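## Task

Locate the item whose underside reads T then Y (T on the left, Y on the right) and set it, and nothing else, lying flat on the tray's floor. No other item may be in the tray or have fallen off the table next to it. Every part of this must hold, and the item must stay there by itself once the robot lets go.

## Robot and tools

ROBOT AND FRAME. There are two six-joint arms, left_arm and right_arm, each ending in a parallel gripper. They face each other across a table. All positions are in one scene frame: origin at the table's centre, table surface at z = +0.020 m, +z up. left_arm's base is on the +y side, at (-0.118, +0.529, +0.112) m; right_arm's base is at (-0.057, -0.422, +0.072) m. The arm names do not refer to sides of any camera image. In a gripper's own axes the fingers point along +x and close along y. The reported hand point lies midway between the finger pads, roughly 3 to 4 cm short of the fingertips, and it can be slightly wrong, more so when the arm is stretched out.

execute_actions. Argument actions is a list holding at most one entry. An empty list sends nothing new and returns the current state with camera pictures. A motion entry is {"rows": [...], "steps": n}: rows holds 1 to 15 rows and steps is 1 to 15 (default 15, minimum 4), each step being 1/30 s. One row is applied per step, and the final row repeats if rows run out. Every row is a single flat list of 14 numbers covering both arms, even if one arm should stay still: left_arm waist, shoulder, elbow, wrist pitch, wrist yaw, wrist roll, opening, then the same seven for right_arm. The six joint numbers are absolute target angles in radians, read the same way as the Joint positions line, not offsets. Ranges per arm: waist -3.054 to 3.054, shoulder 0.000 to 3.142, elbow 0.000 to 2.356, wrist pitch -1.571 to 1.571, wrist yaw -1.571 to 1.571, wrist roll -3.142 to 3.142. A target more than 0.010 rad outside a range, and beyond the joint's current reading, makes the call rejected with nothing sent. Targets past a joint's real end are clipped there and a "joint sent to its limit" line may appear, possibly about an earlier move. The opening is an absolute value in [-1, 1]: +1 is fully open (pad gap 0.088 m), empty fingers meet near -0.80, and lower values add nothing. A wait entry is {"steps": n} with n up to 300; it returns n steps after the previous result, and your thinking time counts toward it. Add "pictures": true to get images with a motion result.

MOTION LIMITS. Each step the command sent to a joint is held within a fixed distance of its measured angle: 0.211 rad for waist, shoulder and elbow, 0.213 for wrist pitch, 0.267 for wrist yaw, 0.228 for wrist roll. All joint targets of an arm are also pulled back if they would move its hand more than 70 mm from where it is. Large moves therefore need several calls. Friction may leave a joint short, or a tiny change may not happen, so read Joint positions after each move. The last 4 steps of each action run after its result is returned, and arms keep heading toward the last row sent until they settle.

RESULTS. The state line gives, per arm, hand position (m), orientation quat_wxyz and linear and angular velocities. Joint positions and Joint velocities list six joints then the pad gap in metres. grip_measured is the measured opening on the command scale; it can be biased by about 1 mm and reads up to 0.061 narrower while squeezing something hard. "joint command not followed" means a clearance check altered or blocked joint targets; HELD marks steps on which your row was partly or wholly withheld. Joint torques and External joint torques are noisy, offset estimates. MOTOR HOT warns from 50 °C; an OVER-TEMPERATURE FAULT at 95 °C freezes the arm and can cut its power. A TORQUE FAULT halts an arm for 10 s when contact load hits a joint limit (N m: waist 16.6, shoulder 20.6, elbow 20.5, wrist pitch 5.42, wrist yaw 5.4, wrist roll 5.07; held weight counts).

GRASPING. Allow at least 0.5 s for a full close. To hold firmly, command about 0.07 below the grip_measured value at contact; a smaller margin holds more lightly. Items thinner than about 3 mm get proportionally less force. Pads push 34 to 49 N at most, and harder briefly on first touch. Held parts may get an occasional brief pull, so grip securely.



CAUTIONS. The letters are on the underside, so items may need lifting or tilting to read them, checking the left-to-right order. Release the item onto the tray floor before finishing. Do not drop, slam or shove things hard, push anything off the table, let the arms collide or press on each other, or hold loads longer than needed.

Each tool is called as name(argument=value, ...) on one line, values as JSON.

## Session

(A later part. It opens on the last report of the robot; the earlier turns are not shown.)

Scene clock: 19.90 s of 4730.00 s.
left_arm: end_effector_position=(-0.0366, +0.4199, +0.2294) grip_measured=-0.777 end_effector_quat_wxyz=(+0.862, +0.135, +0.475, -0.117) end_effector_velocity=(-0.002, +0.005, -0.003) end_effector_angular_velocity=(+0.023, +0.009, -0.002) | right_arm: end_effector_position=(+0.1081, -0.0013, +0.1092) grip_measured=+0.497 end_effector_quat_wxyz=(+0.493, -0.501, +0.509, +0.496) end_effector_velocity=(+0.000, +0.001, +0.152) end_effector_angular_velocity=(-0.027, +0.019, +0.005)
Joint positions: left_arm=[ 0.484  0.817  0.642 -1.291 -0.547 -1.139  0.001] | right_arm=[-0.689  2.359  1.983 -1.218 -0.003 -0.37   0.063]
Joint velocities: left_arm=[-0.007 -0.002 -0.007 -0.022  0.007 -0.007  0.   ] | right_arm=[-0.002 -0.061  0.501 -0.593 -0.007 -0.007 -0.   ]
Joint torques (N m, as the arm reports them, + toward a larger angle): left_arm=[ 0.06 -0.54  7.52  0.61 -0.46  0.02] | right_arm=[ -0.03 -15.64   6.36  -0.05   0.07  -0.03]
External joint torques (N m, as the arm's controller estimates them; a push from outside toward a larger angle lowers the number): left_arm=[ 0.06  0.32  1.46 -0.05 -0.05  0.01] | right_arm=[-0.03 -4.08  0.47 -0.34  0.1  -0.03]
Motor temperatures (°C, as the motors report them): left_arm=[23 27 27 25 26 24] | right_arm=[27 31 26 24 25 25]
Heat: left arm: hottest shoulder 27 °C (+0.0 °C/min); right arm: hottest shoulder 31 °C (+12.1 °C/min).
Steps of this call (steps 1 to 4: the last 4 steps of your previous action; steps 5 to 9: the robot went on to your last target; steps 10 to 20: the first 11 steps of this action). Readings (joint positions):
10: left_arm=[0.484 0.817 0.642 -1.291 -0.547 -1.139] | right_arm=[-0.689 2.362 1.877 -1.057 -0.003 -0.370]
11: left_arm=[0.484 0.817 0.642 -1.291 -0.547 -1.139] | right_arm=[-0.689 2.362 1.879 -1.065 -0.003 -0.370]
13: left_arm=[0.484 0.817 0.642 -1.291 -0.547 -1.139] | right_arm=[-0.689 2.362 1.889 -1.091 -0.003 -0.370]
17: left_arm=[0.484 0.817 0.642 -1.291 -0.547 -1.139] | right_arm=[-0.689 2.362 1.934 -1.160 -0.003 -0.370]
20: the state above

Now retract the arm away from the tray and verify.

execute_actions(actions=[{"steps": 6}])

execute_actions(actions=[{"rows": [[0.484,0.817,0.642,-1.291,-0.547,-1.139,-0.78,-0.689,2.30,2.10,-1.38,0,-0.370,0.5],[0.484,0.817,0.642,-1.291,-0.547,-1.139,-0.78,-0.689,2.27,2.08,-1.39,0,-0.370,0.5],[0.484,0.817,0.642,-1.291,-0.547,-1.139,-0.78,-0.689,2.22,2.00,-1.37,0,-0.370,0.5],[0.484,0.817,0.642,-1.291,-0.547,-1.139,-0.78,-0.689,2.16,1.90,-1.32,0,-0.370,0.5],[0.484,0.817,0.642,-1.291,-0.547,-1.139,-0.78,-0.689,2.10,1.80,-1.28,0,-0.370,0.5],[0.484,0.817,0.642,-1.291,-0.547,-1.139,-0.78,-0.689,2.04,1.70,-1.24,0,-0.370,0.5],[0.484,0.817,0.642,-1.291,-0.547,-1.139,-0.78,-0.689,1.98,1.60,-1.20,0,-0.370,0.5],[0.484,0.817,0.642,-1.291,-0.547,-1.139,-0.78,-0.689,1.92,1.50,-1.16,0,-0.370,0.5],[0.484,0.817,0.642,-1.291,-0.547,-1.139,-0.78,-0.689,1.86,1.42,-1.13,0,-0.370,0.5],[0.484,0.817,0.642,-1.291,-0.547,-1.139,-0.78,-0.689,1.80,1.34,-1.10,0,-0.370,0.5],[0.484,0.817,0.642,-1.291,-0.547,-1.139,-0.78,-0.689,1.74,1.26,-1.07,0,-0.370,0.5]], "steps": 15}])

execute_actions(actions=[{"steps": 10}], pictures=true)

Scene clock: 20.13 s of 4730.00 s.
left_arm: end_effector_position=(-0.0366, +0.4199, +0.2294) grip_measured=-0.777 end_effector_quat_wxyz=(+0.862, +0.135, +0.475, -0.117) end_effector_velocity=(+0.002, +0.002, +0.001) end_effector_angular_velocity=(+0.001, -0.020, +0.019) | right_arm: end_effector_position=(+0.1088, +0.0005, +0.1353) grip_measured=+0.497 end_effector_quat_wxyz=(+0.499, -0.499, +0.503, +0.499) end_effector_velocity=(+0.001, -0.003, +0.029) end_effector_angular_velocity=(+0.009, -0.011, +0.005)
Joint positions: left_arm=[ 0.484  0.817  0.642 -1.291 -0.547 -1.139  0.001] | right_arm=[-0.689  2.337  2.049 -1.288 -0.003 -0.37   0.063]
Joint velocities: left_arm=[-0.002  0.002 -0.002 -0.007 -0.022 -0.022  0.   ] | right_arm=[-0.002 -0.032  0.061 -0.081  0.007 -0.007  0.   ]
Joint torques (N m, as the arm reports them, + toward a larger angle): left_arm=[ 0.06 -0.53  7.48  0.62 -0.46  0.01] | right_arm=[ -0.03 -13.63   5.65  -0.05   0.07  -0.03]
External joint torques (N m, as the arm's controller estimates them; a push from outside toward a larger angle lowers the number): left_arm=[ 0.06  0.33  1.34 -0.08 -0.04  0.01] | right_arm=[-0.03 -3.31  0.31 -0.33  0.1  -0.03]
Motor temperatures (°C, as the motors report them): left_arm=[23 27 27 25 26 24] | right_arm=[27 31 26 24 25 25]
Heat: left arm: hottest shoulder 27 °C (+0.0 °C/min); right arm: hottest shoulder 31 °C (+11.9 °C/min).
Kept back: nothing.
Steps of this call (steps 1 to 4: the last 4 steps of your previous action; steps 5 to 7: the robot went on to your last target). Readings (joint positions):
1: left_arm=[0.484 0.817 0.642 -1.291 -0.547 -1.139] | right_arm=[-0.689 2.357 2.000 -1.239 -0.003 -0.370]
2: left_arm=[0.484 0.817 0.642 -1.291 -0.547 -1.139] | right_arm=[-0.689 2.354 2.015 -1.255 -0.003 -0.370]
4: left_arm=[0.484 0.817 0.642 -1.291 -0.547 -1.139] | right_arm=[-0.689 2.345 2.036 -1.274 -0.003 -0.370]
7: the state above

Scene clock: 20.50 s of 4730.00 s.
left_arm: end_effector_position=(-0.0366, +0.4199, +0.2294) grip_measured=-0.777 end_effector_quat_wxyz=(+0.862, +0.135, +0.475, -0.117) end_effector_velocity=(-0.001, -0.002, +0.000) end_effector_angular_velocity=(-0.016, +0.007, +0.003) | right_arm: end_effector_position=(+0.0881, -0.0523, +0.1932) grip_measured=+0.497 end_effector_quat_wxyz=(+0.541, -0.479, +0.459, +0.517) end_effector_velocity=(-0.069, -0.176, +0.201) end_effector_angular_velocity=(+0.891, -0.343, +0.006)
Joint positions: left_arm=[ 0.484  0.817  0.642 -1.291 -0.547 -1.139  0.001] | right_arm=[-0.689  1.948  1.663 -1.157 -0.003 -0.37   0.063]
Joint velocities: left_arm=[-0.002 -0.002  0.002  0.007  0.007 -0.007 -0.   ] | right_arm=[-0.002 -1.614 -1.546  0.886 -0.007 -0.007 -0.   ]
Joint torques (N m, as the arm reports them, + toward a larger angle): left_arm=[ 0.08 -0.52  7.49  0.59 -0.46  0.02] | right_arm=[ -0.04 -11.72   4.35   0.32   0.06  -0.03]
External joint torques (N m, as the arm's controller estimates them; a push from outside toward a larger angle lowers the number): left_arm=[ 0.09  0.36  1.28 -0.12 -0.04  0.02] | right_arm=[ 0.02 -3.23 -1.31 -0.17  0.09 -0.03]
Motor temperatures (°C, as the motors report them): left_arm=[23 27 27 25 26 24] | right_arm=[27 31 26 24 25 25]
Heat: left arm: hottest shoulder 27 °C (+0.0 °C/min); right arm: hottest shoulder 31 °C (+11.7 °C/min).
Steps of this call (steps 1 to 11: the first 11 steps of this action). Readings (joint positions):
1: left_arm=[0.484 0.817 0.642 -1.291 -0.547 -1.139] | right_arm=[-0.689 2.335 2.056 -1.300 -0.003 -0.370]
2: left_arm=[0.484 0.817 0.642 -1.291 -0.547 -1.139] | right_arm=[-0.689 2.333 2.063 -1.324 -0.003 -0.370]
4: left_arm=[0.484 0.817 0.642 -1.291 -0.547 -1.139] | right_arm=[-0.689 2.295 2.026 -1.337 -0.003 -0.370]
8: left_arm=[0.484 0.817 0.642 -1.291 -0.547 -1.139] | right_arm=[-0.689 2.107 1.817 -1.253 -0.003 -0.370]
11: the state above

Scene clock: 20.83 s of 4730.00 s.
left_arm: end_effector_position=(-0.0366, +0.4199, +0.2294) grip_measured=-0.777 end_effector_quat_wxyz=(+0.862, +0.135, +0.475, -0.117) end_effector_velocity=(+0.001, -0.001, +0.000) end_effector_angular_velocity=(-0.011, -0.007, +0.005) | right_arm: end_effector_position=(+0.0591, -0.1260, +0.1610) grip_measured=+0.497 end_effector_quat_wxyz=(+0.510, -0.494, +0.493, +0.504) end_effector_velocity=(-0.027, -0.067, -0.074) end_effector_angular_velocity=(-0.236, +0.100, +0.005)
Joint positions: left_arm=[ 0.484  0.817  0.642 -1.291 -0.547 -1.139  0.001] | right_arm=[-0.689  1.747  1.282 -1.078 -0.003 -0.37   0.063]
Joint velocities: left_arm=[-0.002 -0.002 -0.002  0.007 -0.007 -0.007 -0.   ] | right_arm=[-0.002  0.002 -0.291  0.037 -0.007 -0.007  0.   ]
Joint torques (N m, as the arm reports them, + toward a larger angle): left_arm=[ 0.02 -0.54  7.51  0.62 -0.45  0.01] | right_arm=[-0.04 -9.22  6.19  0.54  0.07 -0.03]
External joint torques (N m, as the arm's controller estimates them; a push from outside toward a larger angle lowers the number): left_arm=[ 0.02  0.32  1.39 -0.07 -0.04  0.01] | right_arm=[-0.02 -0.71 -0.87 -0.16  0.1  -0.03]
Motor temperatures (°C, as the motors report them): left_arm=[23 27 27 25 26 24] | right_arm=[27 31 26 24 25 25]
Heat: left arm: hottest shoulder 27 °C (+0.0 °C/min); right arm: hottest shoulder 31 °C (+11.5 °C/min).
Kept back: nothing.
Steps of this call (steps 1 to 4: the last 4 steps of your previous action; steps 5 to 10: the robot went on to your last target). Readings (joint positions):
1: left_arm=[0.484 0.817 0.642 -1.291 -0.547 -1.139] | right_arm=[-0.689 1.894 1.611 -1.130 -0.003 -0.370]
2: left_arm=[0.484 0.817 0.642 -1.291 -0.547 -1.139] | right_arm=[-0.689 1.846 1.561 -1.113 -0.003 -0.370]
4: left_arm=[0.484 0.817 0.642 -1.291 -0.547 -1.139] | right_arm=[-0.689 1.772 1.466 -1.091 -0.003 -0.370]
8: left_arm=[0.484 0.817 0.642 -1.291 -0.547 -1.139] | right_arm=[-0.689 1.743 1.315 -1.080 -0.003 -0.370]
10: the state above

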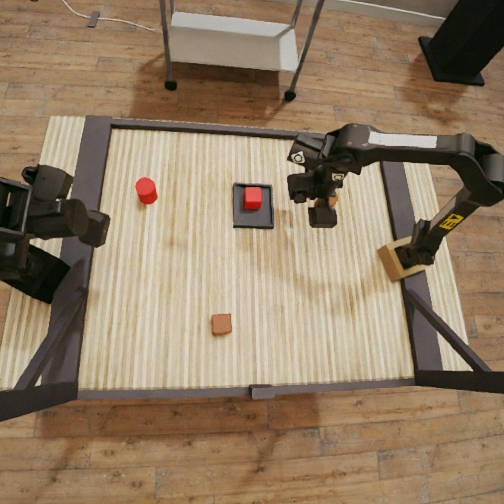

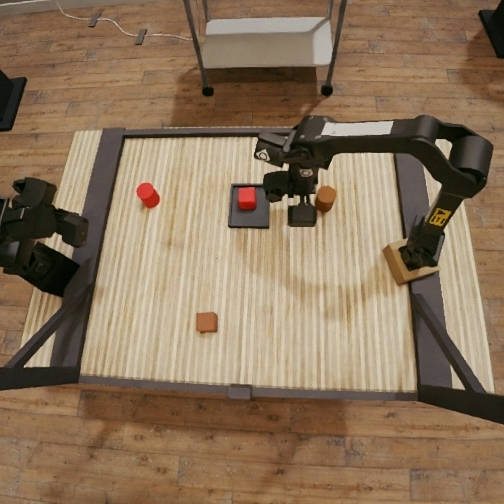

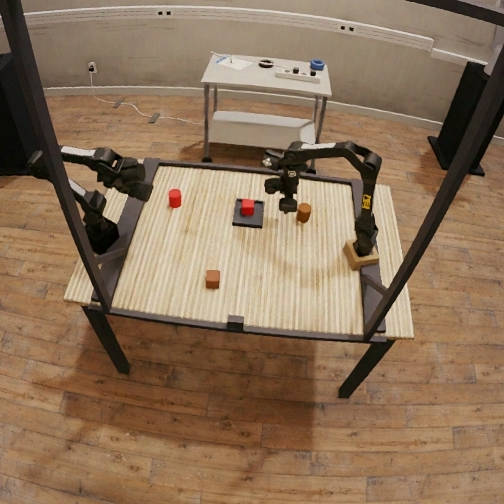

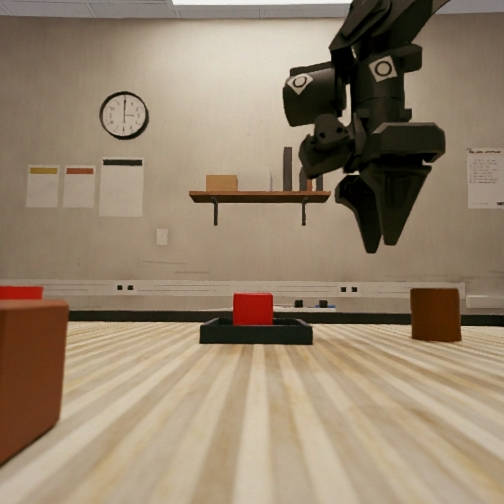

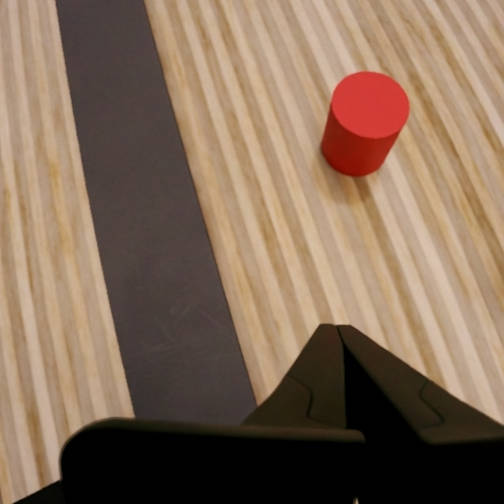

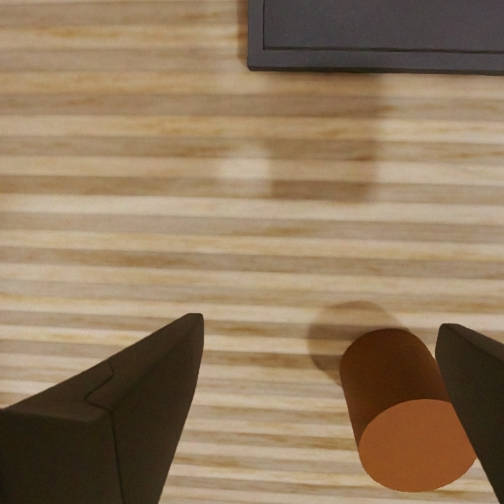

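finished_scene(scene=2)

The scene is finished: the task was done.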